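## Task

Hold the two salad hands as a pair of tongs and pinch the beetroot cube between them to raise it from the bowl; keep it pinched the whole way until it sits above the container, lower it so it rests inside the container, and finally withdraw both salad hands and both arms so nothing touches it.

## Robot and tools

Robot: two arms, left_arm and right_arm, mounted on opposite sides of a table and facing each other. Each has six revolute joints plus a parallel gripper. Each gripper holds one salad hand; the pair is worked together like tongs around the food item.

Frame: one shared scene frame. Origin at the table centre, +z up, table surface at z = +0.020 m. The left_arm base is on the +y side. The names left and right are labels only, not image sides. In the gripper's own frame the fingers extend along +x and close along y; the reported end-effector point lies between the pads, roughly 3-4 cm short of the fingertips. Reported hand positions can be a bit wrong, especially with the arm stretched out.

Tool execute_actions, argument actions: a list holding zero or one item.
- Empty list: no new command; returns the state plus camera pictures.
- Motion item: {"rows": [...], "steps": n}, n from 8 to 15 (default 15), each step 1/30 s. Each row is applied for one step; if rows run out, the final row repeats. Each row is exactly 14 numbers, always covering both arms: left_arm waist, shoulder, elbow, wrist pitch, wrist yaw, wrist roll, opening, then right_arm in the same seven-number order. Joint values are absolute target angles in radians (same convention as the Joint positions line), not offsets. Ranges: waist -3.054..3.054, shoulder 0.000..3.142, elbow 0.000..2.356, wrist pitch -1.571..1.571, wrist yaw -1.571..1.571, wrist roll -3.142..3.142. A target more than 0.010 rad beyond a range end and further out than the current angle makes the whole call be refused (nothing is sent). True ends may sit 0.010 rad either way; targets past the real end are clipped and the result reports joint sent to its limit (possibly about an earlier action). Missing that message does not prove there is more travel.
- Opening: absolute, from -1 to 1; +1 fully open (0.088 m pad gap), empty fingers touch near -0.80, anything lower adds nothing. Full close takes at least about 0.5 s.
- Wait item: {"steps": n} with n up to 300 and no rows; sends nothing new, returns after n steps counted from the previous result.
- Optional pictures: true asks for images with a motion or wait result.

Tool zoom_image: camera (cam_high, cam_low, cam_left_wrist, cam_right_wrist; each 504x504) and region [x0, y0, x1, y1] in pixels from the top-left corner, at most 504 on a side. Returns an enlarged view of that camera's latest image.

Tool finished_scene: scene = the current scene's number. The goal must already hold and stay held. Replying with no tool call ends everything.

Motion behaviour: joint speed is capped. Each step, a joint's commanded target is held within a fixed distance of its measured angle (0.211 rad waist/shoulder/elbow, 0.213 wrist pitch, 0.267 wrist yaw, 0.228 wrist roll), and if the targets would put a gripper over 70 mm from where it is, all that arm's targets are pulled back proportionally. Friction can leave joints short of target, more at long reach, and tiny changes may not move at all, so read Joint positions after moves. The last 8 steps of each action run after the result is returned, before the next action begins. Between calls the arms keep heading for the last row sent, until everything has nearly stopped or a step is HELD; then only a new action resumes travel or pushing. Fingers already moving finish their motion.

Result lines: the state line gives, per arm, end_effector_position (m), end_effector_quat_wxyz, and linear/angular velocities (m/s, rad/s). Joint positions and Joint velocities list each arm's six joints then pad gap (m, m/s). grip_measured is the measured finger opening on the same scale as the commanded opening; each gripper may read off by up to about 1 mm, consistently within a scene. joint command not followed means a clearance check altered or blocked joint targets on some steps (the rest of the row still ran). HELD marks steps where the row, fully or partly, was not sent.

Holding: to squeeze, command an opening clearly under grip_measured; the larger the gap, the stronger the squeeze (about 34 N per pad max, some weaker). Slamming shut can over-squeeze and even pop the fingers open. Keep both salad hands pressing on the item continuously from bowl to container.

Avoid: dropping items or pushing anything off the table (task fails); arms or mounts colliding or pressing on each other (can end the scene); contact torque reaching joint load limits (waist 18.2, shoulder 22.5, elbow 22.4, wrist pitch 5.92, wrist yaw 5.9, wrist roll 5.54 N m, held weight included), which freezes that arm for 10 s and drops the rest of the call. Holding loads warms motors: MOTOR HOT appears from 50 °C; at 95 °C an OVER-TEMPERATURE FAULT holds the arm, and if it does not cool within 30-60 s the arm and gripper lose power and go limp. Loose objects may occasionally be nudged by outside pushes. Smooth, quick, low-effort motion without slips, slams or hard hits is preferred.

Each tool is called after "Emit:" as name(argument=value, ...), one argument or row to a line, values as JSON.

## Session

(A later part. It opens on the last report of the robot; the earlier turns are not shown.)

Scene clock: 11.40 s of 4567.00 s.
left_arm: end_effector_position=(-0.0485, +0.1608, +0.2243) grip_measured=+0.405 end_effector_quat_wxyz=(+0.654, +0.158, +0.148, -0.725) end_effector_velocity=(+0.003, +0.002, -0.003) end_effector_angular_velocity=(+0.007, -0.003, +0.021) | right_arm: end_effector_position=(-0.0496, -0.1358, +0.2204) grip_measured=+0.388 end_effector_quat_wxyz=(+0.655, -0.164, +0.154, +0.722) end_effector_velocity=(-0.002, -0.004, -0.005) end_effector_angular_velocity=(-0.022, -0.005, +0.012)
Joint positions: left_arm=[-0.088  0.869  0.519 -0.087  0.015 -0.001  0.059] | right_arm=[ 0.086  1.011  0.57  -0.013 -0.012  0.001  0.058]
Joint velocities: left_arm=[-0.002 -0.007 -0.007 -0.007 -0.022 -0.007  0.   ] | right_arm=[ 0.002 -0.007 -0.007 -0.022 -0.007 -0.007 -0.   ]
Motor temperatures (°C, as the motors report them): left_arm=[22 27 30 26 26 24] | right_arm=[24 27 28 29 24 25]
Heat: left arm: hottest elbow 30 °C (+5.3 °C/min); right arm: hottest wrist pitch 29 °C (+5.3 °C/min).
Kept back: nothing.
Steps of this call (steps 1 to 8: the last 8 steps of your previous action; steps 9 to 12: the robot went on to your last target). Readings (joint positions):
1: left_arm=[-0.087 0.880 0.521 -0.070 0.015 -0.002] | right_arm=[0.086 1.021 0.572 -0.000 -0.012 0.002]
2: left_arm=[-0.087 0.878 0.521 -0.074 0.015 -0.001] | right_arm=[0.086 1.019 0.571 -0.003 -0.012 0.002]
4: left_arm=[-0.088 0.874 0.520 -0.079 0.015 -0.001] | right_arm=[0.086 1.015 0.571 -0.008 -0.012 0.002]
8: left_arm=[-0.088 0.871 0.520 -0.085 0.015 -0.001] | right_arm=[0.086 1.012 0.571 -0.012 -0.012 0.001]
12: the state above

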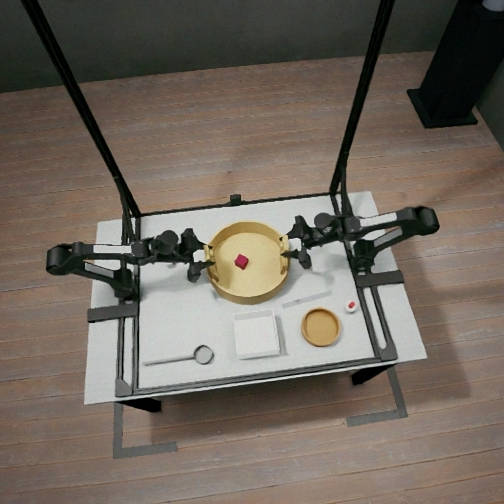

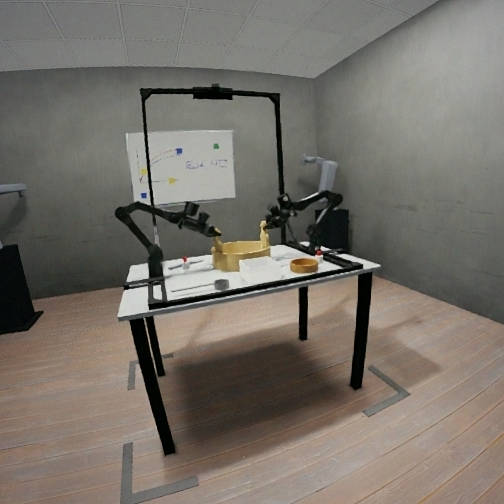

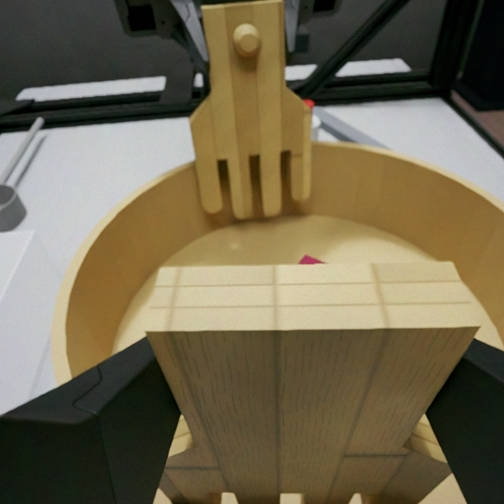

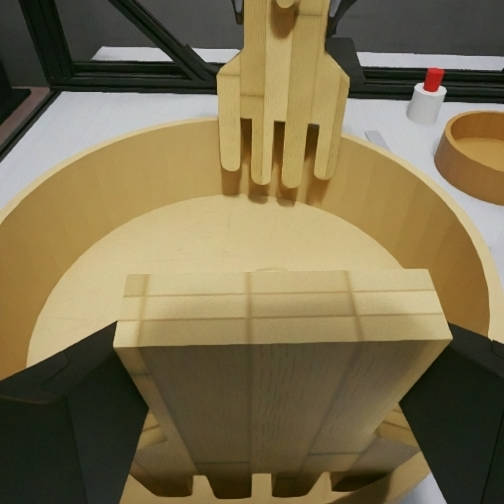

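Emit:
execute_actions(
  actions=[
    {"rows":[[-0.1,1.05,0.5,0.3,-0.05,0,-1,0.1,1.08,0.5,0.3,0.05,0,-1]]},
  ],
)

Emit:
execute_actions(
  actions=[
    {"rows":[[-0.2,1.13,0.42,0.5,-0.2,0,-1,0.2,1.13,0.42,0.5,0.2,0,-1],[-0.2,1.13,0.42,0.5,-0.2,0,-1,0.2,1.13,0.42,0.5,0.2,0,-1],[-0.2,1.13,0.42,0.5,-0.2,0,-1,0.2,1.13,0.42,0.5,0.2,0,-1],[-0.2,1.13,0.42,0.5,-0.2,0,-1,0.2,1.13,0.42,0.5,0.2,0,-1],[-0.2,1.13,0.42,0.5,-0.2,0,-1,0.2,1.13,0.42,0.5,0.2,0,-1],[-0.2,1.13,0.42,0.5,-0.2,0,-1,0.2,1.13,0.42,0.5,0.2,0,-1],[-0.28,1.2,0.343,0.66,-0.275,0,-1,0.28,1.2,0.343,0.66,0.275,0,-1]]},
  ],
)

Emit:
execute_actions(
  actions=[
    {"rows":[[-0.28,1.3,0.285,0.82,-0.275,0,-1,0.28,1.3,0.285,0.82,0.275,0,-1]]},
  ],
)

Emit:
execute_actions(
  actions=[
    {"steps":18},
  ],
  pictures=true,
)

Emit:
zoom_image(
  camera="cam_high",
  region=[180, 210, 320, 320],
)

Scene clock: 12.33 s of 4567.00 s.
left_arm: end_effector_position=(-0.0453, +0.1289, +0.2204) grip_measured=+0.405 end_effector_quat_wxyz=(+0.676, +0.133, +0.118, -0.715) end_effector_velocity=(-0.007, -0.090, +0.114) end_effector_angular_velocity=(-0.714, +0.051, +0.037) | right_arm: end_effector_position=(-0.0461, -0.1206, +0.2206) grip_measured=+0.388 end_effector_quat_wxyz=(+0.677, -0.128, +0.113, +0.716) end_effector_velocity=(-0.007, +0.042, +0.077) end_effector_angular_velocity=(+0.471, +0.020, -0.014)
Joint positions: left_arm=[-0.093  1.027  0.497  0.173 -0.037 -0.002  0.059] | right_arm=[0.094 1.071 0.507 0.219 0.037 0.001 0.058]
Joint velocities: left_arm=[-0.027  0.247 -0.027  0.989 -0.066 -0.007 -0.   ] | right_arm=[ 0.032  0.076 -0.046  0.593  0.051 -0.007 -0.   ]
Motor temperatures (°C, as the motors report them): left_arm=[22 27 30 26 26 24] | right_arm=[24 27 28 29 24 25]
Heat: left arm: hottest elbow 30 °C (+4.9 °C/min); right arm: hottest wrist pitch 29 °C (+4.9 °C/min).
Steps of this call (steps 1 to 21: the robot went on to your last target; steps 22 to 28: the first 7 steps of this action). Readings (joint positions):
22: left_arm=[-0.090 0.881 0.518 -0.079 0.009 -0.002] | right_arm=[0.088 1.014 0.563 0.001 -0.005 0.001]
23: left_arm=[-0.091 0.909 0.515 -0.032 -0.009 -0.002] | right_arm=[0.089 1.024 0.549 0.051 0.012 0.001]
25: left_arm=[-0.091 0.977 0.510 0.053 -0.027 -0.002] | right_arm=[0.090 1.050 0.526 0.133 0.028 0.001]
28: the state above

Scene clock: 12.83 s of 4567.00 s.
left_arm: end_effector_position=(-0.0579, +0.1155, +0.2234) grip_measured=+0.405 end_effector_quat_wxyz=(+0.700, +0.090, +0.062, -0.706) end_effector_velocity=(-0.028, -0.013, -0.034) end_effector_angular_velocity=(-0.774, -0.074, +0.490) | right_arm: end_effector_position=(-0.0579, -0.1152, +0.2215) grip_measured=+0.388 end_effector_quat_wxyz=(+0.700, -0.092, +0.064, +0.706) end_effector_velocity=(-0.022, +0.010, -0.024) end_effector_angular_velocity=(+0.780, -0.096, -0.509)
Joint positions: left_arm=[-0.188  1.122  0.43   0.473 -0.179 -0.001  0.059] | right_arm=[0.188 1.127 0.429 0.473 0.18  0.001 0.058]
Joint velocities: left_arm=[-0.52   0.505 -0.618  1.868 -1.033 -0.007 -0.   ] | right_arm=[ 0.51   0.462 -0.598  1.81   1.048 -0.007 -0.   ]
Motor temperatures (°C, as the motors report them): left_arm=[22 27 30 26 26 24] | right_arm=[24 27 28 29 24 25]
Heat: left arm: hottest elbow 30 °C (+4.7 °C/min); right arm: hottest wrist pitch 29 °C (+4.7 °C/min).
Steps of this call (steps 1 to 8: the last 8 steps of your previous action; steps 9 to 15: the first 7 steps of this action). Readings (joint positions):
9: left_arm=[-0.103 1.051 0.492 0.303 -0.061 -0.002] | right_arm=[0.104 1.081 0.498 0.311 0.066 0.001]
10: left_arm=[-0.122 1.065 0.479 0.359 -0.101 -0.001] | right_arm=[0.124 1.090 0.483 0.365 0.103 0.001]
12: left_arm=[-0.157 1.091 0.462 0.413 -0.136 -0.001] | right_arm=[0.158 1.106 0.462 0.415 0.136 0.001]
15: the state above

Scene clock: 13.33 s of 4567.00 s.
left_arm: end_effector_position=(-0.0740, +0.1205, +0.1828) grip_measured=+0.405 end_effector_quat_wxyz=(+0.701, +0.086, +0.049, -0.706) end_effector_velocity=(+0.004, +0.011, -0.034) end_effector_angular_velocity=(+0.005, -0.002, +0.025) | right_arm: end_effector_position=(-0.0738, -0.1204, +0.1830) grip_measured=+0.388 end_effector_quat_wxyz=(+0.701, -0.086, +0.049, +0.706) end_effector_velocity=(+0.004, -0.012, -0.038) end_effector_angular_velocity=(-0.034, -0.021, -0.013)
Joint positions: left_arm=[-0.276  1.281  0.298  0.783 -0.269 -0.001  0.059] | right_arm=[0.276 1.281 0.299 0.783 0.269 0.001 0.058]
Joint velocities: left_arm=[-0.012  0.105 -0.115  0.212 -0.037 -0.007 -0.   ] | right_arm=[ 0.007  0.095 -0.11   0.168  0.022 -0.007  0.   ]
Motor temperatures (°C, as the motors report them): left_arm=[22 27 30 27 26 24] | right_arm=[24 27 28 29 24 25]
Heat: left arm: hottest elbow 30 °C (+4.5 °C/min); right arm: hottest wrist pitch 29 °C (+4.5 °C/min).
Steps of this call (steps 1 to 8: the last 8 steps of your previous action; steps 9 to 15: the first 7 steps of this action). Readings (joint positions):
9: left_arm=[-0.271 1.201 0.348 0.655 -0.262 -0.001] | right_arm=[0.270 1.203 0.346 0.654 0.262 0.001]
10: left_arm=[-0.272 1.219 0.337 0.706 -0.264 -0.001] | right_arm=[0.272 1.221 0.336 0.705 0.264 0.001]
12: left_arm=[-0.274 1.251 0.322 0.747 -0.266 -0.001] | right_arm=[0.274 1.253 0.323 0.746 0.266 0.001]
15: the state above

Scene clock: 13.93 s of 4567.00 s.
left_arm: end_effector_position=(-0.0741, +0.1202, +0.1819) grip_measured=+0.405 end_effector_quat_wxyz=(+0.702, +0.082, +0.047, -0.706) end_effector_velocity=(-0.003, +0.001, -0.002) end_effector_angular_velocity=(+0.007, +0.007, -0.013) | right_arm: end_effector_position=(-0.0740, -0.1201, +0.1821) grip_measured=+0.388 end_effector_quat_wxyz=(+0.702, -0.082, +0.047, +0.706) end_effector_velocity=(+0.000, -0.002, -0.004) end_effector_angular_velocity=(-0.012, -0.009, +0.006)
Joint positions: left_arm=[-0.277  1.295  0.291  0.814 -0.27  -0.001  0.059] | right_arm=[0.277 1.296 0.292 0.814 0.271 0.001 0.058]
Joint velocities: left_arm=[-0.007 -0.002 -0.002 -0.007  0.007 -0.007 -0.   ] | right_arm=[-0.002 -0.002 -0.007 -0.007 -0.007 -0.007 -0.   ]
Motor temperatures (°C, as the motors report them): left_arm=[22 27 30 27 26 24] | right_arm=[24 27 28 29 24 25]
Heat: left arm: hottest elbow 30 °C (+4.3 °C/min); right arm: hottest wrist pitch 29 °C (+4.3 °C/min).
Kept back: nothing.
Steps of this call (steps 1 to 8: the last 8 steps of your previous action; steps 9 to 18: the robot went on to your last target). Readings (joint positions):
1: left_arm=[-0.276 1.284 0.296 0.789 -0.269 -0.001] | right_arm=[0.276 1.284 0.297 0.790 0.269 0.001]
2: left_arm=[-0.277 1.287 0.295 0.795 -0.269 -0.001] | right_arm=[0.276 1.287 0.296 0.795 0.270 0.001]
4: left_arm=[-0.277 1.290 0.294 0.803 -0.269 -0.001] | right_arm=[0.276 1.291 0.294 0.803 0.270 0.001]
8: left_arm=[-0.277 1.294 0.292 0.810 -0.270 -0.001] | right_arm=[0.276 1.294 0.293 0.810 0.270 0.001]
18: the state above

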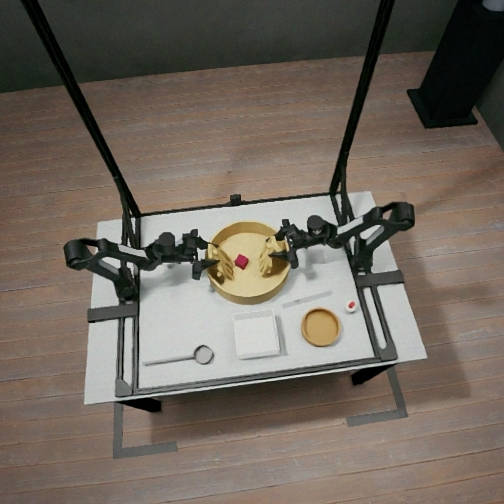

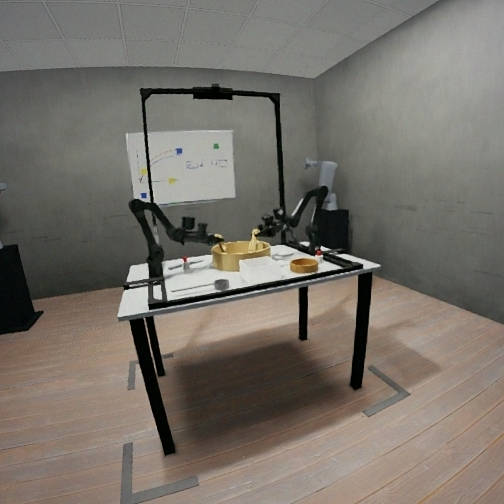

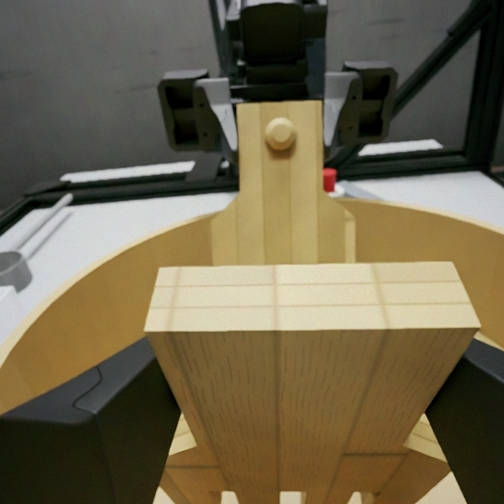

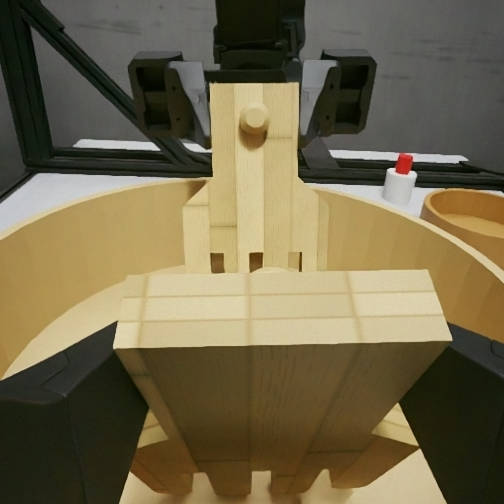

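Region (180, 210, 320, 320) of cam_high's 504x504 image, scaled by 3.600, with more detail than that image has; it fills the top 396 rows of this view, and the rest is white.

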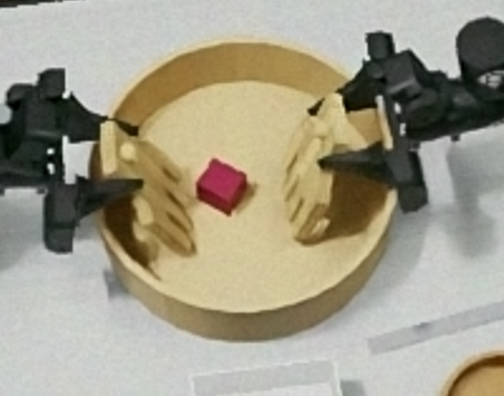

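Emit:
execute_actions(
  actions=[
    {"rows":[[-0.28,1.295,0.308,0.82,-0.275,0,-1,0.28,1.295,0.315,0.82,0.275,0,-1],[-0.28,1.295,0.308,0.82,-0.275,0,-1,0.28,1.295,0.315,0.82,0.275,0,-1],[-0.28,1.308,0.317,0.822,-0.275,0,-1,0.28,1.308,0.324,0.822,0.275,0,-1],[-0.28,1.321,0.326,0.824,-0.275,0,-1,0.28,1.321,0.333,0.824,0.275,0,-1],[-0.28,1.333,0.335,0.826,-0.275,0,-1,0.28,1.333,0.342,0.826,0.275,0,-1],[-0.28,1.345,0.344,0.828,-0.275,0,-1,0.28,1.345,0.351,0.828,0.275,0,-1],[-0.28,1.357,0.353,0.829,-0.275,0,-1,0.28,1.357,0.36,0.829,0.275,0,-1],[-0.28,1.369,0.362,0.83,-0.275,0,-1,0.28,1.369,0.369,0.83,0.275,0,-1],[-0.28,1.381,0.371,0.831,-0.275,0,-1,0.28,1.381,0.378,0.831,0.275,0,-1],[-0.28,1.393,0.381,0.832,-0.275,0,-1,0.28,1.393,0.388,0.832,0.275,0,-1],[-0.28,1.404,0.39,0.833,-0.275,0,-1,0.28,1.404,0.397,0.833,0.275,0,-1],[-0.28,1.415,0.399,0.834,-0.275,0,-1,0.28,1.415,0.406,0.834,0.275,0,-1],[-0.28,1.426,0.408,0.834,-0.275,0,-1,0.28,1.426,0.415,0.834,0.275,0,-1],[-0.28,1.437,0.418,0.835,-0.275,0,-1,0.28,1.437,0.425,0.835,0.275,0,-1],[-0.28,1.448,0.427,0.835,-0.275,0,-1,0.28,1.448,0.434,0.835,0.275,0,-1]]},
  ],
)

Emit:
execute_actions(
  actions=[
    {"steps":24},
  ],
  pictures=true,
)

Emit:
zoom_image(
  camera="cam_high",
  region=[200, 220, 290, 300],
)

Scene clock: 14.93 s of 4567.00 s.
left_arm: end_effector_position=(-0.0758, +0.1146, +0.1832) grip_measured=+0.405 end_effector_quat_wxyz=(+0.702, +0.082, +0.047, -0.706) end_effector_velocity=(-0.019, -0.060, +0.015) end_effector_angular_velocity=(-0.016, +0.013, -0.008) | right_arm: end_effector_position=(-0.0754, -0.1150, +0.1824) grip_measured=+0.388 end_effector_quat_wxyz=(+0.702, -0.083, +0.047, +0.706) end_effector_velocity=(-0.016, +0.058, +0.005) end_effector_angular_velocity=(-0.021, -0.015, -0.003)
Joint positions: left_arm=[-0.277  1.321  0.313  0.818 -0.27  -0.001  0.059] | right_arm=[0.277 1.32  0.311 0.817 0.271 0.001 0.058]
Joint velocities: left_arm=[-0.002  0.266  0.232  0.051  0.007 -0.007 -0.   ] | right_arm=[ 0.002  0.271  0.227  0.022  0.007 -0.007 -0.   ]
Motor temperatures (°C, as the motors report them): left_arm=[22 27 30 27 26 24] | right_arm=[24 27 28 29 24 25]
Heat: left arm: hottest elbow 30 °C (+4.0 °C/min); right arm: hottest wrist pitch 29 °C (+4.0 °C/min).
Steps of this call (steps 1 to 15: the robot went on to your last target; steps 16 to 23: nothing new was sent; steps 24 to 30: the first 7 steps of this action). Readings (joint positions):
24: left_arm=[-0.277 1.296 0.291 0.815 -0.270 -0.001] | right_arm=[0.277 1.296 0.291 0.814 0.271 0.001]
25: left_arm=[-0.277 1.296 0.291 0.815 -0.270 -0.001] | right_arm=[0.277 1.296 0.291 0.814 0.271 0.001]
27: left_arm=[-0.277 1.299 0.295 0.815 -0.270 -0.001] | right_arm=[0.277 1.299 0.294 0.815 0.271 0.001]
30: the state above

Scene clock: 15.73 s of 4567.00 s.
left_arm: end_effector_position=(-0.0835, +0.0889, +0.1838) grip_measured=+0.405 end_effector_quat_wxyz=(+0.701, +0.086, +0.048, -0.706) end_effector_velocity=(-0.000, -0.002, +0.004) end_effector_angular_velocity=(-0.012, +0.024, +0.009) | right_arm: end_effector_position=(-0.0824, -0.0884, +0.1851) grip_measured=+0.388 end_effector_quat_wxyz=(+0.703, -0.085, +0.047, +0.704) end_effector_velocity=(+0.002, +0.001, -0.001) end_effector_angular_velocity=(-0.007, -0.008, +0.001)
Joint positions: left_arm=[-0.279  1.438  0.412  0.828 -0.272 -0.     0.059] | right_arm=[ 0.277  1.438  0.414  0.829  0.275 -0.001  0.058]
Joint velocities: left_arm=[-0.002  0.002  0.007  0.007 -0.007 -0.022 -0.   ] | right_arm=[-0.007  0.002  0.002 -0.007 -0.007 -0.007  0.   ]
Motor temperatures (°C, as the motors report them): left_arm=[22 27 30 27 26 24] | right_arm=[24 27 28 29 24 25]
Heat: left arm: hottest elbow 30 °C (+3.8 °C/min); right arm: hottest wrist pitch 29 °C (+3.8 °C/min).
Kept back: nothing.
Steps of this call (steps 1 to 8: the last 8 steps of your previous action; steps 9 to 24: the robot went on to your last target). Readings (joint positions):
1: left_arm=[-0.277 1.330 0.321 0.819 -0.270 -0.001] | right_arm=[0.277 1.330 0.319 0.819 0.271 0.001]
2: left_arm=[-0.277 1.340 0.330 0.821 -0.270 -0.001] | right_arm=[0.277 1.340 0.328 0.820 0.271 0.001]
4: left_arm=[-0.277 1.361 0.348 0.823 -0.270 -0.001] | right_arm=[0.277 1.362 0.345 0.822 0.272 0.001]
8: left_arm=[-0.277 1.404 0.383 0.826 -0.270 -0.001] | right_arm=[0.277 1.405 0.381 0.826 0.272 0.001]
24: the state above

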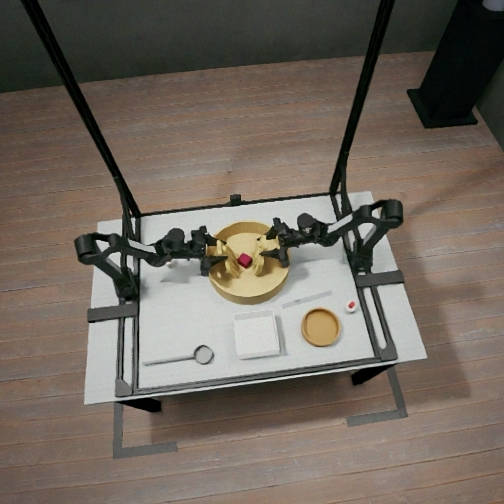

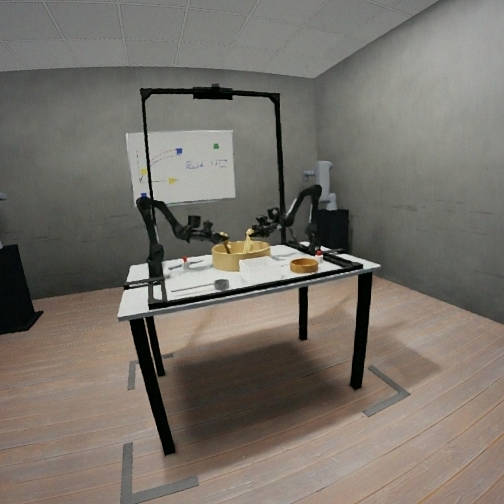

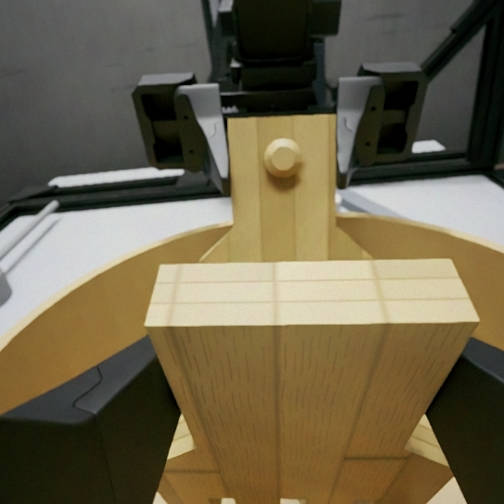

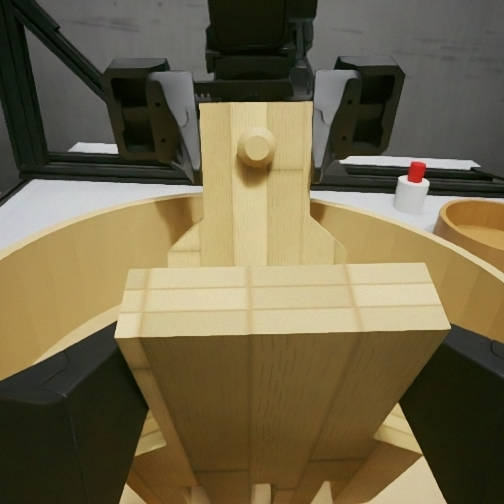

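Region (200, 220, 290, 300) of cam_high's 504x504 image, scaled by 5.600, with more detail than that image has.

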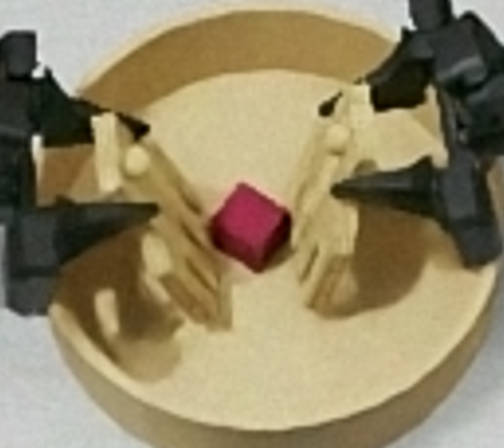

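Emit:
execute_actions(
  actions=[
    {"rows":[[-0.28,1.425,0.435,0.835,-0.275,0,-1,0.28,1.421,0.444,0.835,0.275,0,-1],[-0.28,1.412,0.438,0.826,-0.275,0,-1,0.28,1.408,0.447,0.826,0.275,0,-1],[-0.272,1.398,0.441,0.816,-0.268,0,-1,0.272,1.394,0.45,0.816,0.268,0,-1],[-0.26,1.385,0.444,0.806,-0.257,0,-1,0.26,1.381,0.453,0.806,0.257,0,-1],[-0.248,1.371,0.447,0.796,-0.245,0,-1,0.248,1.367,0.456,0.796,0.245,0,-1],[-0.236,1.357,0.45,0.786,-0.234,0,-1,0.236,1.353,0.459,0.786,0.234,0,-1],[-0.224,1.343,0.453,0.776,-0.222,0,-1,0.224,1.339,0.462,0.776,0.222,0,-1],[-0.212,1.329,0.456,0.765,-0.21,0,-1,0.212,1.325,0.465,0.765,0.21,0,-1],[-0.2,1.315,0.459,0.755,-0.199,0,-1,0.2,1.311,0.468,0.755,0.199,0,-1],[-0.188,1.302,0.463,0.744,-0.187,0,-1,0.188,1.298,0.472,0.744,0.187,0,-1],[-0.176,1.289,0.466,0.734,-0.175,0,-1,0.176,1.285,0.475,0.734,0.175,0,-1],[-0.164,1.276,0.47,0.723,-0.163,0,-1,0.164,1.272,0.479,0.723,0.163,0,-1],[-0.152,1.263,0.474,0.712,-0.152,0,-1,0.152,1.259,0.483,0.712,0.152,0,-1],[-0.14,1.25,0.478,0.702,-0.14,0,-1,0.14,1.246,0.487,0.702,0.14,0,-1],[-0.128,1.237,0.482,0.691,-0.128,0,-1,0.128,1.233,0.491,0.691,0.128,0,-1]]},
  ],
)

Emit:
execute_actions(
  actions=[
    {"rows":[[-0.115,1.226,0.486,0.683,-0.115,0,-1,0.115,1.222,0.495,0.683,0.115,0,-1],[-0.1,1.215,0.49,0.675,-0.1,0,-1,0.1,1.211,0.499,0.675,0.1,0,-1],[-0.085,1.204,0.495,0.668,-0.085,0,-1,0.085,1.2,0.504,0.668,0.085,0,-1],[-0.07,1.193,0.5,0.66,-0.07,0,-1,0.07,1.189,0.509,0.66,0.07,0,-1],[-0.055,1.182,0.505,0.653,-0.055,0,-1,0.055,1.178,0.514,0.653,0.055,0,-1],[-0.04,1.172,0.51,0.645,-0.04,0,-1,0.04,1.168,0.519,0.645,0.04,0,-1],[-0.025,1.162,0.515,0.638,-0.025,0,-1,0.025,1.158,0.524,0.638,0.025,0,-1],[-0.01,1.152,0.521,0.63,-0.01,0,-1,0.01,1.148,0.53,0.63,0.01,0,-1],[0.005,1.142,0.527,0.623,0.005,0,-1,-0.005,1.138,0.536,0.623,-0.005,0,-1],[0.02,1.132,0.533,0.615,0.02,0,-1,-0.02,1.128,0.542,0.615,-0.02,0,-1],[0.035,1.122,0.539,0.608,0.035,0,-1,-0.035,1.118,0.548,0.608,-0.035,0,-1],[0.05,1.113,0.545,0.602,0.05,0,-1,-0.05,1.109,0.555,0.602,-0.05,0,-1],[0.06,1.113,0.545,0.602,0.06,0,-1,-0.06,1.109,0.555,0.602,-0.06,0,-1]]},
  ],
)

Emit:
execute_actions(
  actions=[
    {"steps":18},
  ],
  pictures=true,
)

Emit:
zoom_image(
  camera="cam_low",
  region=[180, 180, 350, 305],
)

Scene clock: 17.20 s of 4567.00 s.
left_arm: end_effector_position=(-0.0800, +0.0879, +0.1953) grip_measured=+0.405 end_effector_quat_wxyz=(+0.701, +0.078, +0.045, -0.707) end_effector_velocity=(+0.060, +0.004, +0.103) end_effector_angular_velocity=(-0.176, +0.082, +0.017) | right_arm: end_effector_position=(-0.0803, -0.0884, +0.1932) grip_measured=+0.388 end_effector_quat_wxyz=(+0.700, -0.081, +0.047, +0.708) end_effector_velocity=(+0.048, -0.012, +0.071) end_effector_angular_velocity=(+0.078, +0.069, +0.055)
Joint positions: left_arm=[-0.262  1.402  0.426  0.796 -0.254 -0.     0.059] | right_arm=[ 0.262  1.403  0.424  0.792  0.252 -0.001  0.058]
Joint velocities: left_arm=[ 0.242 -0.383  0.051 -0.242  0.227  0.007  0.   ] | right_arm=[-0.227 -0.354  0.012 -0.271 -0.286 -0.007  0.   ]
Motor temperatures (°C, as the motors report them): left_arm=[22 27 30 28 26 24] | right_arm=[24 27 29 30 24 25]
Heat: left arm: hottest elbow 30 °C (+3.5 °C/min); right arm: hottest wrist pitch 30 °C (+7.0 °C/min).
Steps of this call (steps 1 to 15: the robot went on to your last target; steps 16 to 37: nothing new was sent; steps 38 to 44: the first 7 steps of this action). Readings (joint positions):
38: left_arm=[-0.279 1.441 0.415 0.828 -0.272 -0.000] | right_arm=[0.277 1.440 0.417 0.830 0.275 -0.001]
39: left_arm=[-0.279 1.440 0.416 0.827 -0.272 -0.000] | right_arm=[0.277 1.440 0.418 0.829 0.275 -0.001]
41: left_arm=[-0.278 1.433 0.419 0.819 -0.272 -0.000] | right_arm=[0.276 1.432 0.421 0.817 0.274 -0.001]
44: the state above

Scene clock: 17.70 s of 4567.00 s.
left_arm: end_effector_position=(-0.0376, +0.0912, +0.2533) grip_measured=+0.405 end_effector_quat_wxyz=(+0.707, +0.030, +0.025, -0.707) end_effector_velocity=(+0.099, +0.015, +0.118) end_effector_angular_velocity=(-0.214, +0.072, +0.022) | right_arm: end_effector_position=(-0.0389, -0.0918, +0.2493) grip_measured=+0.389 end_effector_quat_wxyz=(+0.705, -0.034, +0.029, +0.708) end_effector_velocity=(+0.099, -0.013, +0.124) end_effector_angular_velocity=(+0.228, +0.035, -0.019)
Joint positions: left_arm=[-0.082  1.213  0.478  0.657 -0.082 -0.     0.059] | right_arm=[ 0.084  1.215  0.473  0.652  0.079 -0.001  0.058]
Joint velocities: left_arm=[ 0.437 -0.33   0.129 -0.242  0.418 -0.022  0.   ] | right_arm=[-0.437 -0.335  0.139 -0.242 -0.418 -0.022 -0.   ]
Motor temperatures (°C, as the motors report them): left_arm=[22 27 31 28 26 24] | right_arm=[24 27 29 30 24 25]
Heat: left arm: hottest elbow 31 °C (+6.8 °C/min); right arm: hottest wrist pitch 30 °C (+6.8 °C/min).
Steps of this call (steps 1 to 8: the last 8 steps of your previous action; steps 9 to 15: the first 7 steps of this action). Readings (joint positions):
9: left_arm=[-0.163 1.282 0.454 0.710 -0.162 -0.000] | right_arm=[0.165 1.288 0.447 0.703 0.159 -0.001]
10: left_arm=[-0.151 1.270 0.458 0.701 -0.150 -0.000] | right_arm=[0.153 1.275 0.450 0.694 0.147 -0.001]
12: left_arm=[-0.124 1.246 0.465 0.683 -0.123 -0.000] | right_arm=[0.127 1.250 0.459 0.676 0.120 -0.001]
15: the state above

Scene clock: 18.30 s of 4567.00 s.
left_arm: end_effector_position=(-0.0080, +0.0974, +0.2931) grip_measured=+0.405 end_effector_quat_wxyz=(+0.708, -0.000, -0.001, -0.706) end_effector_velocity=(+0.001, +0.002, +0.007) end_effector_angular_velocity=(-0.022, +0.006, -0.000) | right_arm: end_effector_position=(-0.0086, -0.0975, +0.2904) grip_measured=+0.388 end_effector_quat_wxyz=(+0.707, -0.003, +0.003, +0.707) end_effector_velocity=(+0.001, -0.002, +0.000) end_effector_angular_velocity=(-0.007, +0.023, +0.019)
Joint positions: left_arm=[ 0.056  1.123  0.528  0.597  0.053 -0.     0.059] | right_arm=[-0.055  1.124  0.525  0.592 -0.055 -0.001  0.058]
Joint velocities: left_arm=[ 0.007 -0.012  0.002  0.007  0.007 -0.007 -0.   ] | right_arm=[-0.017 -0.012  0.002 -0.022 -0.037  0.022 -0.   ]
Motor temperatures (°C, as the motors report them): left_arm=[22 27 31 28 26 24] | right_arm=[24 27 29 30 24 25]
Heat: left arm: hottest elbow 31 °C (+6.6 °C/min); right arm: hottest wrist pitch 30 °C (+6.6 °C/min).
Kept back: nothing.
Steps of this call (steps 1 to 8: the last 8 steps of your previous action; steps 9 to 18: the robot went on to your last target). Readings (joint positions):
1: left_arm=[-0.067 1.202 0.483 0.649 -0.067 -0.000] | right_arm=[0.069 1.204 0.478 0.644 0.064 -0.001]
2: left_arm=[-0.052 1.192 0.487 0.641 -0.053 -0.000] | right_arm=[0.054 1.193 0.483 0.637 0.050 -0.001]
4: left_arm=[-0.022 1.171 0.498 0.625 -0.024 -0.000] | right_arm=[0.025 1.172 0.494 0.621 0.020 -0.001]
8: left_arm=[0.031 1.137 0.517 0.606 0.025 -0.000] | right_arm=[-0.028 1.138 0.514 0.602 -0.028 -0.001]
18: the state above

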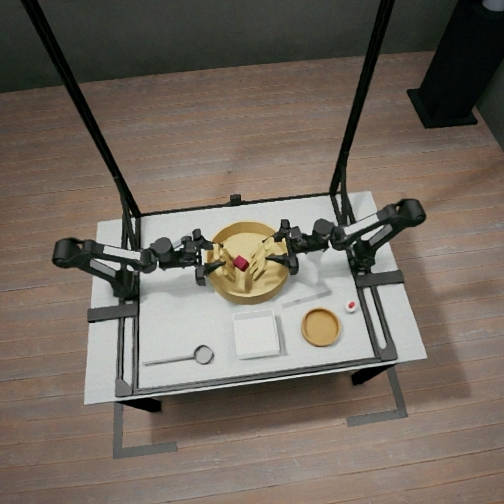

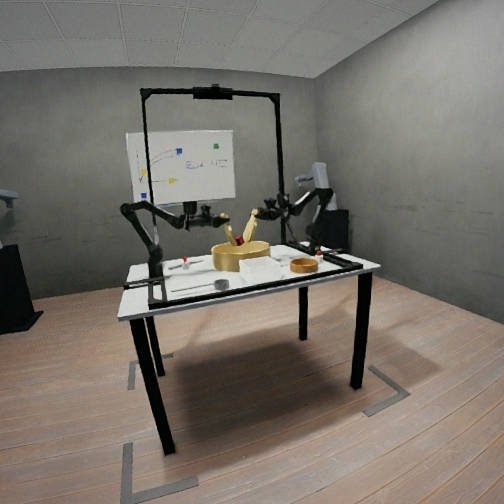

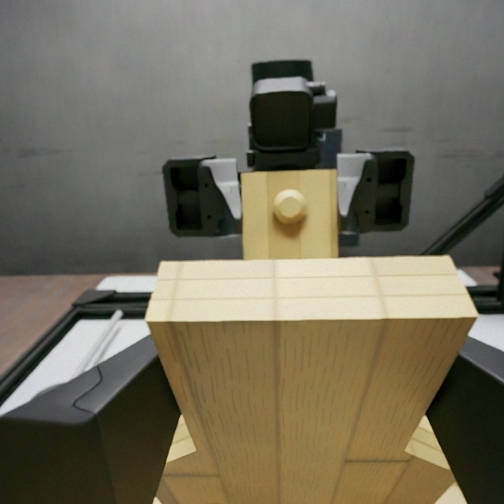

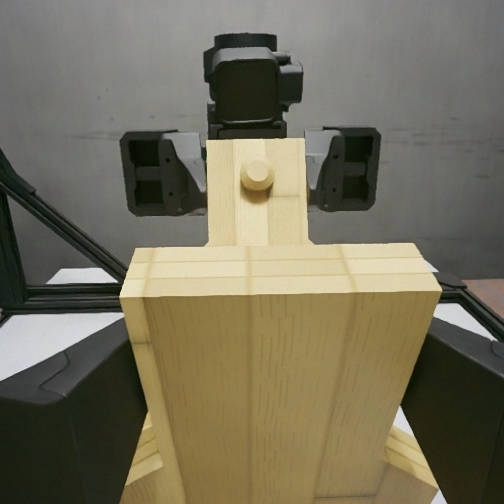

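Region (180, 180, 350, 305) of cam_low's 504x504 image, scaled by 2.965, with more detail than that image has; it fills the top 371 rows of this view, and the rest is white.

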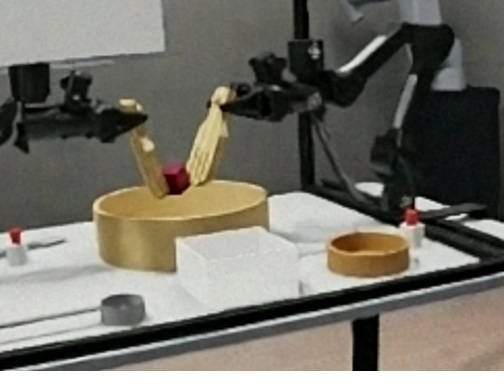

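Emit:
execute_actions(
  actions=[
    {"rows":[[0.07,1.125,0.549,0.612,0.07,0,-1,-0.07,1.125,0.559,0.612,-0.07,0,-1],[0.085,1.132,0.551,0.614,0.085,0,-1,-0.085,1.132,0.561,0.614,-0.085,0,-1],[0.1,1.136,0.553,0.616,0.1,0,-1,-0.1,1.136,0.563,0.616,-0.1,0,-1],[0.117,1.14,0.555,0.618,0.117,0,-1,-0.117,1.14,0.565,0.618,-0.117,0,-1],[0.133,1.144,0.557,0.62,0.133,0,-1,-0.133,1.144,0.567,0.62,-0.133,0,-1],[0.15,1.149,0.56,0.622,0.15,0,-1,-0.15,1.149,0.57,0.622,-0.15,0,-1],[0.167,1.154,0.563,0.624,0.167,0,-1,-0.167,1.154,0.573,0.624,-0.167,0,-1],[0.183,1.159,0.566,0.626,0.183,0,-1,-0.183,1.159,0.576,0.626,-0.183,0,-1],[0.2,1.165,0.569,0.629,0.2,0,-1,-0.2,1.165,0.579,0.629,-0.2,0,-1],[0.217,1.171,0.572,0.632,0.217,0,-1,-0.217,1.171,0.582,0.632,-0.217,0,-1],[0.233,1.177,0.575,0.635,0.233,0,-1,-0.233,1.177,0.585,0.635,-0.233,0,-1],[0.25,1.183,0.579,0.638,0.25,0,-1,-0.25,1.183,0.589,0.638,-0.25,0,-1],[0.267,1.19,0.583,0.641,0.267,0,-1,-0.267,1.19,0.593,0.641,-0.267,0,-1],[0.283,1.197,0.587,0.644,0.283,0,-1,-0.283,1.197,0.597,0.644,-0.283,0,-1],[0.3,1.204,0.591,0.647,0.3,0,-1,-0.3,1.204,0.601,0.647,-0.3,0,-1]]},
  ],
)

Emit:
execute_actions(
  actions=[
    {"rows":[[0.317,1.212,0.596,0.65,0.317,0,-1,-0.317,1.212,0.606,0.65,-0.317,0,-1],[0.333,1.22,0.601,0.653,0.333,0,-1,-0.333,1.22,0.611,0.653,-0.333,0,-1],[0.35,1.229,0.606,0.657,0.35,0,-1,-0.35,1.229,0.616,0.657,-0.35,0,-1],[0.367,1.238,0.612,0.66,0.367,0,-1,-0.367,1.238,0.622,0.66,-0.367,0,-1],[0.383,1.248,0.618,0.664,0.383,0,-1,-0.383,1.248,0.628,0.664,-0.383,0,-1],[0.4,1.258,0.624,0.668,0.4,0,-1,-0.4,1.258,0.634,0.668,-0.4,0,-1],[0.417,1.268,0.631,0.671,0.417,0,-1,-0.417,1.268,0.641,0.671,-0.417,0,-1],[0.433,1.279,0.638,0.675,0.433,0,-1,-0.433,1.279,0.648,0.675,-0.433,0,-1],[0.45,1.29,0.645,0.679,0.45,0,-1,-0.45,1.29,0.655,0.679,-0.45,0,-1],[0.467,1.301,0.653,0.682,0.467,0,-1,-0.467,1.301,0.663,0.682,-0.467,0,-1],[0.483,1.313,0.661,0.686,0.483,0,-1,-0.483,1.313,0.671,0.686,-0.483,0,-1],[0.5,1.325,0.669,0.69,0.5,0,-1,-0.5,1.325,0.679,0.69,-0.5,0,-1],[0.515,1.336,0.677,0.693,0.515,0,-1,-0.515,1.336,0.687,0.693,-0.515,0,-1],[0.53,1.347,0.686,0.696,0.53,0,-1,-0.53,1.347,0.696,0.696,-0.53,0,-1],[0.545,1.359,0.695,0.699,0.545,0,-1,-0.545,1.359,0.705,0.699,-0.545,0,-1]]},
  ],
)

Emit:
execute_actions(
  actions=[
    {"rows":[[0.56,1.371,0.704,0.702,0.56,0,-1,-0.56,1.371,0.714,0.702,-0.56,0,-1],[0.575,1.384,0.714,0.705,0.575,0,-1,-0.575,1.384,0.724,0.705,-0.575,0,-1],[0.59,1.397,0.724,0.708,0.59,0,-1,-0.59,1.397,0.734,0.708,-0.59,0,-1],[0.605,1.41,0.735,0.71,0.605,0,-1,-0.605,1.41,0.745,0.71,-0.605,0,-1],[0.62,1.424,0.746,0.713,0.62,0,-1,-0.62,1.424,0.756,0.713,-0.62,0,-1],[0.635,1.438,0.757,0.715,0.635,0,-1,-0.635,1.438,0.767,0.715,-0.635,0,-1],[0.65,1.453,0.77,0.717,0.65,0,-1,-0.65,1.453,0.78,0.717,-0.65,0,-1],[0.664,1.468,0.783,0.719,0.664,0,-1,-0.664,1.468,0.793,0.719,-0.664,0,-1],[0.678,1.483,0.797,0.72,0.678,0,-1,-0.678,1.483,0.807,0.72,-0.678,0,-1],[0.692,1.499,0.811,0.722,0.692,0,-1,-0.692,1.499,0.821,0.722,-0.692,0,-1],[0.706,1.515,0.826,0.723,0.706,0,-1,-0.706,1.515,0.836,0.723,-0.706,0,-1],[0.72,1.531,0.841,0.724,0.72,0,-1,-0.72,1.531,0.851,0.724,-0.72,0,-1],[0.734,1.548,0.857,0.725,0.734,0,-1,-0.734,1.548,0.867,0.725,-0.734,0,-1],[0.748,1.565,0.874,0.725,0.748,0,-1,-0.748,1.565,0.884,0.725,-0.748,0,-1],[0.762,1.583,0.891,0.726,0.762,0,-1,-0.762,1.583,0.901,0.726,-0.762,0,-1]]},
  ],
)

Emit:
execute_actions(
  actions=[
    {"rows":[[0.772,1.597,0.905,0.726,0.772,0,-1,-0.772,1.597,0.915,0.726,-0.772,0,-1],[0.782,1.611,0.919,0.726,0.782,0,-1,-0.782,1.611,0.929,0.726,-0.782,0,-1],[0.79,1.623,0.931,0.726,0.79,0,-1,-0.79,1.623,0.941,0.726,-0.79,0,-1],[0.79,1.624,0.932,0.726,0.795,0,-1,-0.789,1.633,0.951,0.725,-0.79,0,-1],[0.8,1.626,0.934,0.726,0.805,0,-1,-0.787,1.647,0.966,0.723,-0.79,0,-1],[0.81,1.629,0.936,0.726,0.815,0,-1,-0.786,1.661,0.981,0.722,-0.79,0,-1],[0.819,1.631,0.938,0.726,0.825,0,-1,-0.784,1.675,0.996,0.72,-0.79,0,-1],[0.829,1.633,0.94,0.726,0.836,0,-1,-0.782,1.689,1.01,0.718,-0.79,0,-1],[0.838,1.636,0.942,0.726,0.846,0,-1,-0.781,1.703,1.025,0.717,-0.79,0,-1],[0.848,1.638,0.944,0.726,0.856,0,-1,-0.779,1.717,1.04,0.715,-0.79,0,-1]]},
  ],
)

Emit:
execute_actions(
  actions=[
    {"rows":[[0.848,1.645,0.93,0.745,0.856,0,-1,-0.779,1.724,1.02,0.735,-0.79,0,-1],[0.848,1.657,0.921,0.765,0.856,0,-1,-0.779,1.735,1.011,0.754,-0.79,0,-1],[0.848,1.668,0.912,0.786,0.856,0,-1,-0.779,1.746,1.003,0.774,-0.79,0,-1],[0.848,1.68,0.903,0.806,0.856,0,-1,-0.779,1.757,0.994,0.793,-0.79,0,-1],[0.848,1.692,0.894,0.826,0.856,0,-1,-0.779,1.768,0.986,0.813,-0.79,0,-1],[0.848,1.703,0.885,0.846,0.856,0,-1,-0.779,1.78,0.977,0.832,-0.79,0,-1],[0.848,1.715,0.876,0.867,0.856,0,-1,-0.779,1.791,0.968,0.851,-0.79,0,-1],[0.848,1.727,0.867,0.887,0.856,0,-1,-0.779,1.802,0.96,0.871,-0.79,0,-1],[0.848,1.739,0.858,0.907,0.856,0,-1,-0.779,1.813,0.951,0.89,-0.79,0,-1],[0.848,1.75,0.849,0.928,0.856,0,-1,-0.779,1.824,0.943,0.91,-0.79,0,-1],[0.848,1.762,0.84,0.948,0.856,0,-1,-0.779,1.835,0.934,0.929,-0.79,0,-1]]},
  ],
)

Emit:
execute_actions(
  actions=[
    {"steps":10},
  ],
  pictures=true,
)

Scene clock: 22.37 s of 4567.00 s.
left_arm: end_effector_position=(+0.0036, +0.0960, +0.2949) grip_measured=+0.405 end_effector_quat_wxyz=(+0.706, -0.002, -0.002, -0.708) end_effector_velocity=(+0.101, -0.014, -0.023) end_effector_angular_velocity=(+0.066, +0.027, +0.044) | right_arm: end_effector_position=(+0.0025, -0.0960, +0.2918) grip_measured=+0.389 end_effector_quat_wxyz=(+0.705, -0.001, +0.001, +0.709) end_effector_velocity=(+0.096, +0.014, -0.019) end_effector_angular_velocity=(-0.056, +0.000, -0.024)
Joint positions: left_arm=[ 0.113  1.134  0.537  0.602  0.115 -0.     0.059] | right_arm=[-0.111  1.136  0.533  0.6   -0.117 -0.001  0.058]
Joint velocities: left_arm=[ 0.432  0.139  0.037  0.037  0.388 -0.022 -0.   ] | right_arm=[-0.427  0.134  0.042  0.037 -0.403 -0.007 -0.   ]
Motor temperatures (°C, as the motors report them): left_arm=[22 28 32 29 25 24] | right_arm=[24 27 30 31 24 25]
Heat: left arm: hottest elbow 32 °C (+8.0 °C/min); right arm: hottest wrist pitch 31 °C (+8.0 °C/min).
Steps of this call (steps 1 to 15: the robot went on to your last target; steps 16 to 115: nothing new was sent; steps 116 to 122: the first 7 steps of this action). Readings (joint positions):
116: left_arm=[0.058 1.122 0.532 0.596 0.057 -0.000] | right_arm=[-0.057 1.123 0.529 0.592 -0.058 -0.001]
117: left_arm=[0.061 1.122 0.532 0.596 0.062 -0.000] | right_arm=[-0.060 1.123 0.529 0.592 -0.063 -0.001]
119: left_arm=[0.075 1.124 0.534 0.598 0.079 -0.000] | right_arm=[-0.074 1.126 0.530 0.595 -0.081 -0.001]
122: the state above

Scene clock: 22.87 s of 4567.00 s.
left_arm: end_effector_position=(+0.0617, +0.0895, +0.2931) grip_measured=+0.405 end_effector_quat_wxyz=(+0.709, -0.000, -0.000, -0.705) end_effector_velocity=(+0.128, -0.013, -0.004) end_effector_angular_velocity=(+0.012, +0.011, -0.005) | right_arm: end_effector_position=(+0.0601, -0.0894, +0.2927) grip_measured=+0.389 end_effector_quat_wxyz=(+0.706, -0.000, -0.000, +0.708) end_effector_velocity=(+0.126, +0.014, -0.005) end_effector_angular_velocity=(-0.021, +0.015, +0.020)
Joint positions: left_arm=[ 0.356  1.232  0.59   0.643  0.351 -0.     0.059] | right_arm=[-0.354  1.232  0.589  0.643 -0.356 -0.001  0.058]
Joint velocities: left_arm=[ 0.501  0.271  0.164  0.095  0.505 -0.007 -0.   ] | right_arm=[-0.501  0.271  0.168  0.081 -0.52   0.007 -0.   ]
Motor temperatures (°C, as the motors report them): left_arm=[22 28 32 29 25 24] | right_arm=[24 27 30 31 24 25]
Heat: left arm: hottest elbow 32 °C (+7.9 °C/min); right arm: hottest wrist pitch 31 °C (+7.9 °C/min).
Steps of this call (steps 1 to 8: the last 8 steps of your previous action; steps 9 to 15: the first 7 steps of this action). Readings (joint positions):
9: left_arm=[0.256 1.184 0.562 0.624 0.252 -0.000] | right_arm=[-0.253 1.185 0.560 0.623 -0.256 -0.001]
10: left_arm=[0.273 1.191 0.565 0.626 0.269 -0.000] | right_arm=[-0.270 1.192 0.564 0.626 -0.273 -0.001]
12: left_arm=[0.306 1.206 0.575 0.633 0.302 -0.000] | right_arm=[-0.303 1.206 0.573 0.633 -0.306 -0.001]
15: the state above

Scene clock: 23.37 s of 4567.00 s.
left_arm: end_effector_position=(+0.1334, +0.0839, +0.2941) grip_measured=+0.405 end_effector_quat_wxyz=(+0.710, -0.000, -0.002, -0.704) end_effector_velocity=(+0.155, -0.010, +0.000) end_effector_angular_velocity=(-0.001, -0.010, +0.005) | right_arm: end_effector_position=(+0.1317, -0.0834, +0.2945) grip_measured=+0.389 end_effector_quat_wxyz=(+0.708, +0.000, -0.003, +0.707) end_effector_velocity=(+0.161, +0.009, -0.002) end_effector_angular_velocity=(-0.012, -0.003, -0.029)
Joint positions: left_arm=[ 0.598  1.4    0.711  0.694  0.59  -0.     0.059] | right_arm=[-0.595  1.4    0.711  0.694 -0.594 -0.001  0.058]
Joint velocities: left_arm=[ 0.452  0.398  0.32   0.081  0.447  0.007 -0.   ] | right_arm=[-0.462  0.398  0.32   0.066 -0.432 -0.007 -0.   ]
Motor temperatures (°C, as the motors report them): left_arm=[22 28 32 29 25 24] | right_arm=[24 27 31 31 24 25]
Heat: left arm: hottest elbow 32 °C (+7.7 °C/min); right arm: hottest elbow 31 °C (+7.7 °C/min).
Steps of this call (steps 1 to 8: the last 8 steps of your previous action; steps 9 to 15: the first 7 steps of this action). Readings (joint positions):
9: left_arm=[0.506 1.326 0.653 0.675 0.498 -0.000] | right_arm=[-0.503 1.326 0.653 0.676 -0.502 -0.001]
10: left_arm=[0.521 1.338 0.662 0.678 0.514 -0.000] | right_arm=[-0.518 1.337 0.662 0.679 -0.518 -0.001]
12: left_arm=[0.552 1.362 0.680 0.685 0.544 -0.000] | right_arm=[-0.549 1.361 0.681 0.685 -0.549 -0.001]
15: the state above

Scene clock: 23.87 s of 4567.00 s.
left_arm: end_effector_position=(+0.2122, +0.0815, +0.2941) grip_measured=+0.405 end_effector_quat_wxyz=(+0.712, +0.000, -0.003, -0.703) end_effector_velocity=(+0.075, +0.026, -0.009) end_effector_angular_velocity=(+0.016, +0.036, -0.083) | right_arm: end_effector_position=(+0.2119, -0.0760, +0.2951) grip_measured=+0.389 end_effector_quat_wxyz=(+0.711, -0.000, -0.005, +0.703) end_effector_velocity=(+0.098, +0.053, -0.003) end_effector_angular_velocity=(-0.006, -0.003, +0.010)
Joint positions: left_arm=[0.796 1.606 0.9   0.712 0.783 0.    0.059] | right_arm=[-0.784  1.62   0.916  0.713 -0.773 -0.001  0.058]
Joint velocities: left_arm=[ 0.247  0.173  0.159 -0.007  0.33  -0.022  0.   ] | right_arm=[-0.1    0.403  0.418 -0.022 -0.11  -0.007 -0.   ]
Motor temperatures (°C, as the motors report them): left_arm=[22 28 32 30 25 24] | right_arm=[24 27 31 31 24 25]
Heat: left arm: hottest elbow 32 °C (+7.5 °C/min); right arm: hottest elbow 31 °C (+7.5 °C/min).
Steps of this call (steps 1 to 8: the last 8 steps of your previous action; steps 9 to 15: the first 7 steps of this action). Readings (joint positions):
9: left_arm=[0.730 1.535 0.832 0.710 0.719 -0.000] | right_arm=[-0.726 1.534 0.832 0.710 -0.723 -0.001]
10: left_arm=[0.744 1.551 0.847 0.710 0.731 -0.000] | right_arm=[-0.740 1.550 0.847 0.711 -0.736 -0.001]
12: left_arm=[0.768 1.580 0.875 0.712 0.752 -0.000] | right_arm=[-0.764 1.580 0.876 0.712 -0.756 -0.001]
15: the state above

Scene clock: 24.37 s of 4567.00 s.
left_arm: end_effector_position=(+0.2322, +0.0895, +0.2858) grip_measured=+0.405 end_effector_quat_wxyz=(+0.710, +0.001, -0.018, -0.704) end_effector_velocity=(+0.008, -0.004, -0.115) end_effector_angular_velocity=(-0.004, +0.001, -0.025) | right_arm: end_effector_position=(+0.2301, -0.0574, +0.2853) grip_measured=+0.389 end_effector_quat_wxyz=(+0.706, -0.000, -0.016, +0.708) end_effector_velocity=(+0.013, +0.013, -0.113) end_effector_angular_velocity=(+0.015, -0.023, +0.005)
Joint positions: left_arm=[0.857 1.668 0.908 0.795 0.849 0.001 0.059] | right_arm=[-0.787  1.745  0.996  0.781 -0.79  -0.001  0.058]
Joint velocities: left_arm=[ 0.012  0.281 -0.217  0.505  0.037 -0.007 -0.   ] | right_arm=[-0.002  0.295 -0.173  0.491 -0.007 -0.007 -0.001]
Motor temperatures (°C, as the motors report them): left_arm=[22 28 32 30 25 24] | right_arm=[24 27 31 31 24 25]
Heat: left arm: hottest elbow 32 °C (+7.4 °C/min); right arm: hottest elbow 31 °C (+7.4 °C/min).
Steps of this call (steps 1 to 8: the last 8 steps of your previous action; steps 9 to 15: the first 7 steps of this action). Readings (joint positions):
9: left_arm=[0.853 1.633 0.924 0.715 0.843 0.000] | right_arm=[-0.787 1.704 1.003 0.708 -0.787 -0.000]
10: left_arm=[0.854 1.635 0.924 0.722 0.845 0.000] | right_arm=[-0.787 1.707 1.003 0.714 -0.788 -0.001]
12: left_arm=[0.855 1.645 0.922 0.747 0.848 0.000] | right_arm=[-0.787 1.718 1.003 0.737 -0.790 -0.001]
15: the state above

Scene clock: 24.70 s of 4567.00 s.
left_arm: end_effector_position=(+0.2310, +0.0868, +0.2497) grip_measured=+0.405 end_effector_quat_wxyz=(+0.707, +0.001, -0.010, -0.707) end_effector_velocity=(-0.008, -0.006, -0.000) end_effector_angular_velocity=(-0.047, -0.046, -0.005) | right_arm: end_effector_position=(+0.2298, -0.0544, +0.2480) grip_measured=+0.388 end_effector_quat_wxyz=(+0.704, -0.000, -0.008, +0.710) end_effector_velocity=(-0.008, +0.005, +0.004) end_effector_angular_velocity=(+0.064, -0.086, +0.014)
Joint positions: left_arm=[0.851 1.754 0.847 0.926 0.852 0.    0.059] | right_arm=[-0.782  1.83   0.94   0.907 -0.79  -0.001  0.058]
Joint velocities: left_arm=[-0.027  0.027 -0.027  0.125 -0.022 -0.007 -0.   ] | right_arm=[ 0.022  0.027 -0.022  0.139  0.007 -0.022 -0.   ]
Motor temperatures (°C, as the motors report them): left_arm=[22 28 32 30 25 24] | right_arm=[24 27 31 32 24 25]
Heat: left arm: hottest elbow 32 °C (+7.3 °C/min); right arm: hottest wrist pitch 32 °C (+9.7 °C/min).
Kept back: nothing.
Steps of this call (steps 1 to 8: the last 8 steps of your previous action; steps 9 to 10: the robot went on to your last target). Readings (joint positions):
1: left_arm=[0.857 1.678 0.900 0.813 0.850 0.001] | right_arm=[-0.787 1.755 0.990 0.798 -0.790 -0.001]
2: left_arm=[0.857 1.690 0.892 0.830 0.850 0.001] | right_arm=[-0.787 1.766 0.981 0.815 -0.790 -0.001]
4: left_arm=[0.857 1.715 0.874 0.868 0.851 0.001] | right_arm=[-0.787 1.790 0.965 0.852 -0.790 -0.001]
8: left_arm=[0.853 1.749 0.851 0.915 0.851 0.000] | right_arm=[-0.784 1.824 0.943 0.896 -0.790 -0.001]
10: the state above

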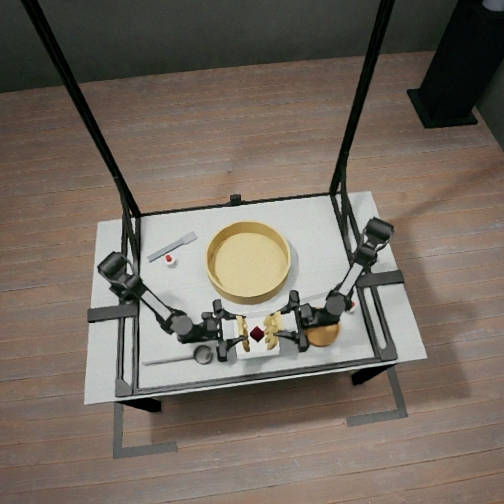

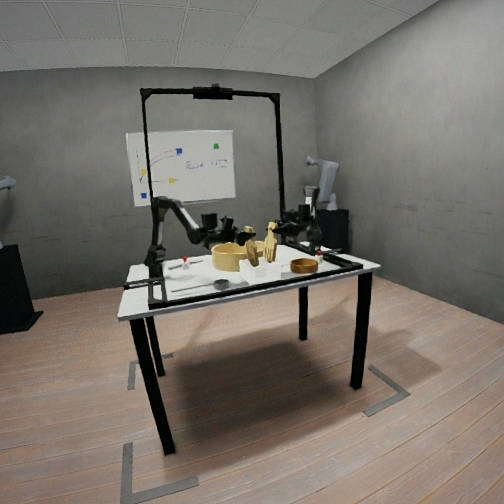

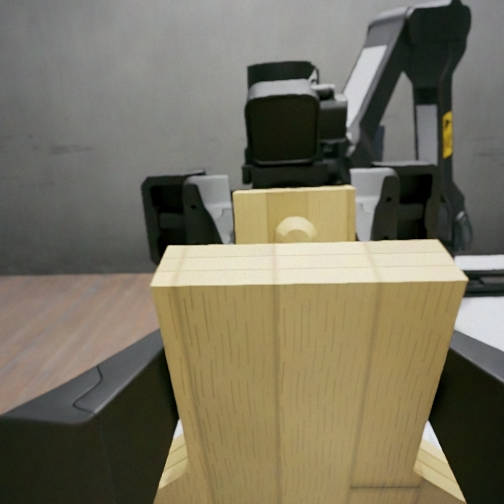

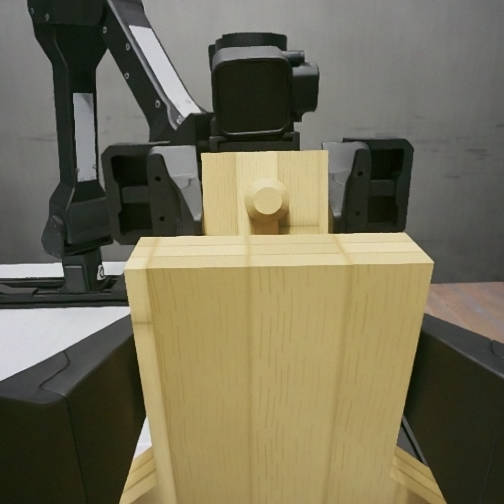

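Emit:
zoom_image(
  camera="cam_low",
  region=[210,210,320,295],
)

Emit:
zoom_image(
  camera="cam_high",
  region=[200,290,320,380],
)

Region (210, 210, 320, 295) of cam_low's 504x504 image, scaled by 4.582, with more detail than that image has; it fills the top 389 rows of this view, and the rest is white.

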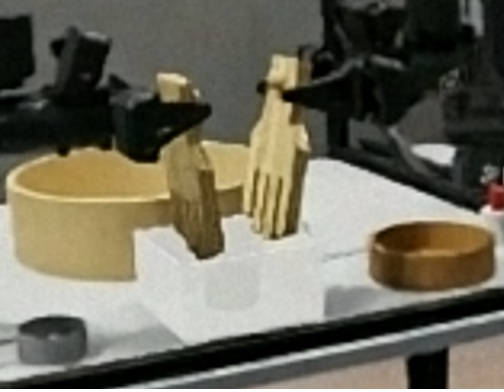

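Region (200, 290, 320, 380) of cam_high's 504x504 image, scaled by 4.200, with more detail than that image has; it fills the top 378 rows of this view, and the rest is white.

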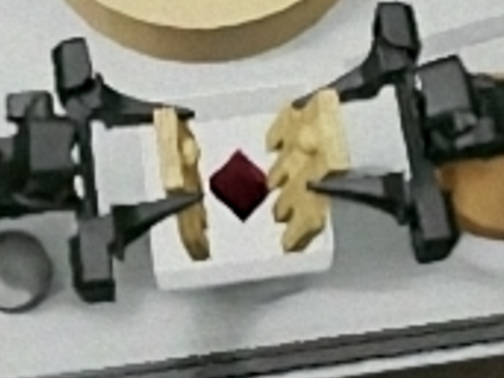

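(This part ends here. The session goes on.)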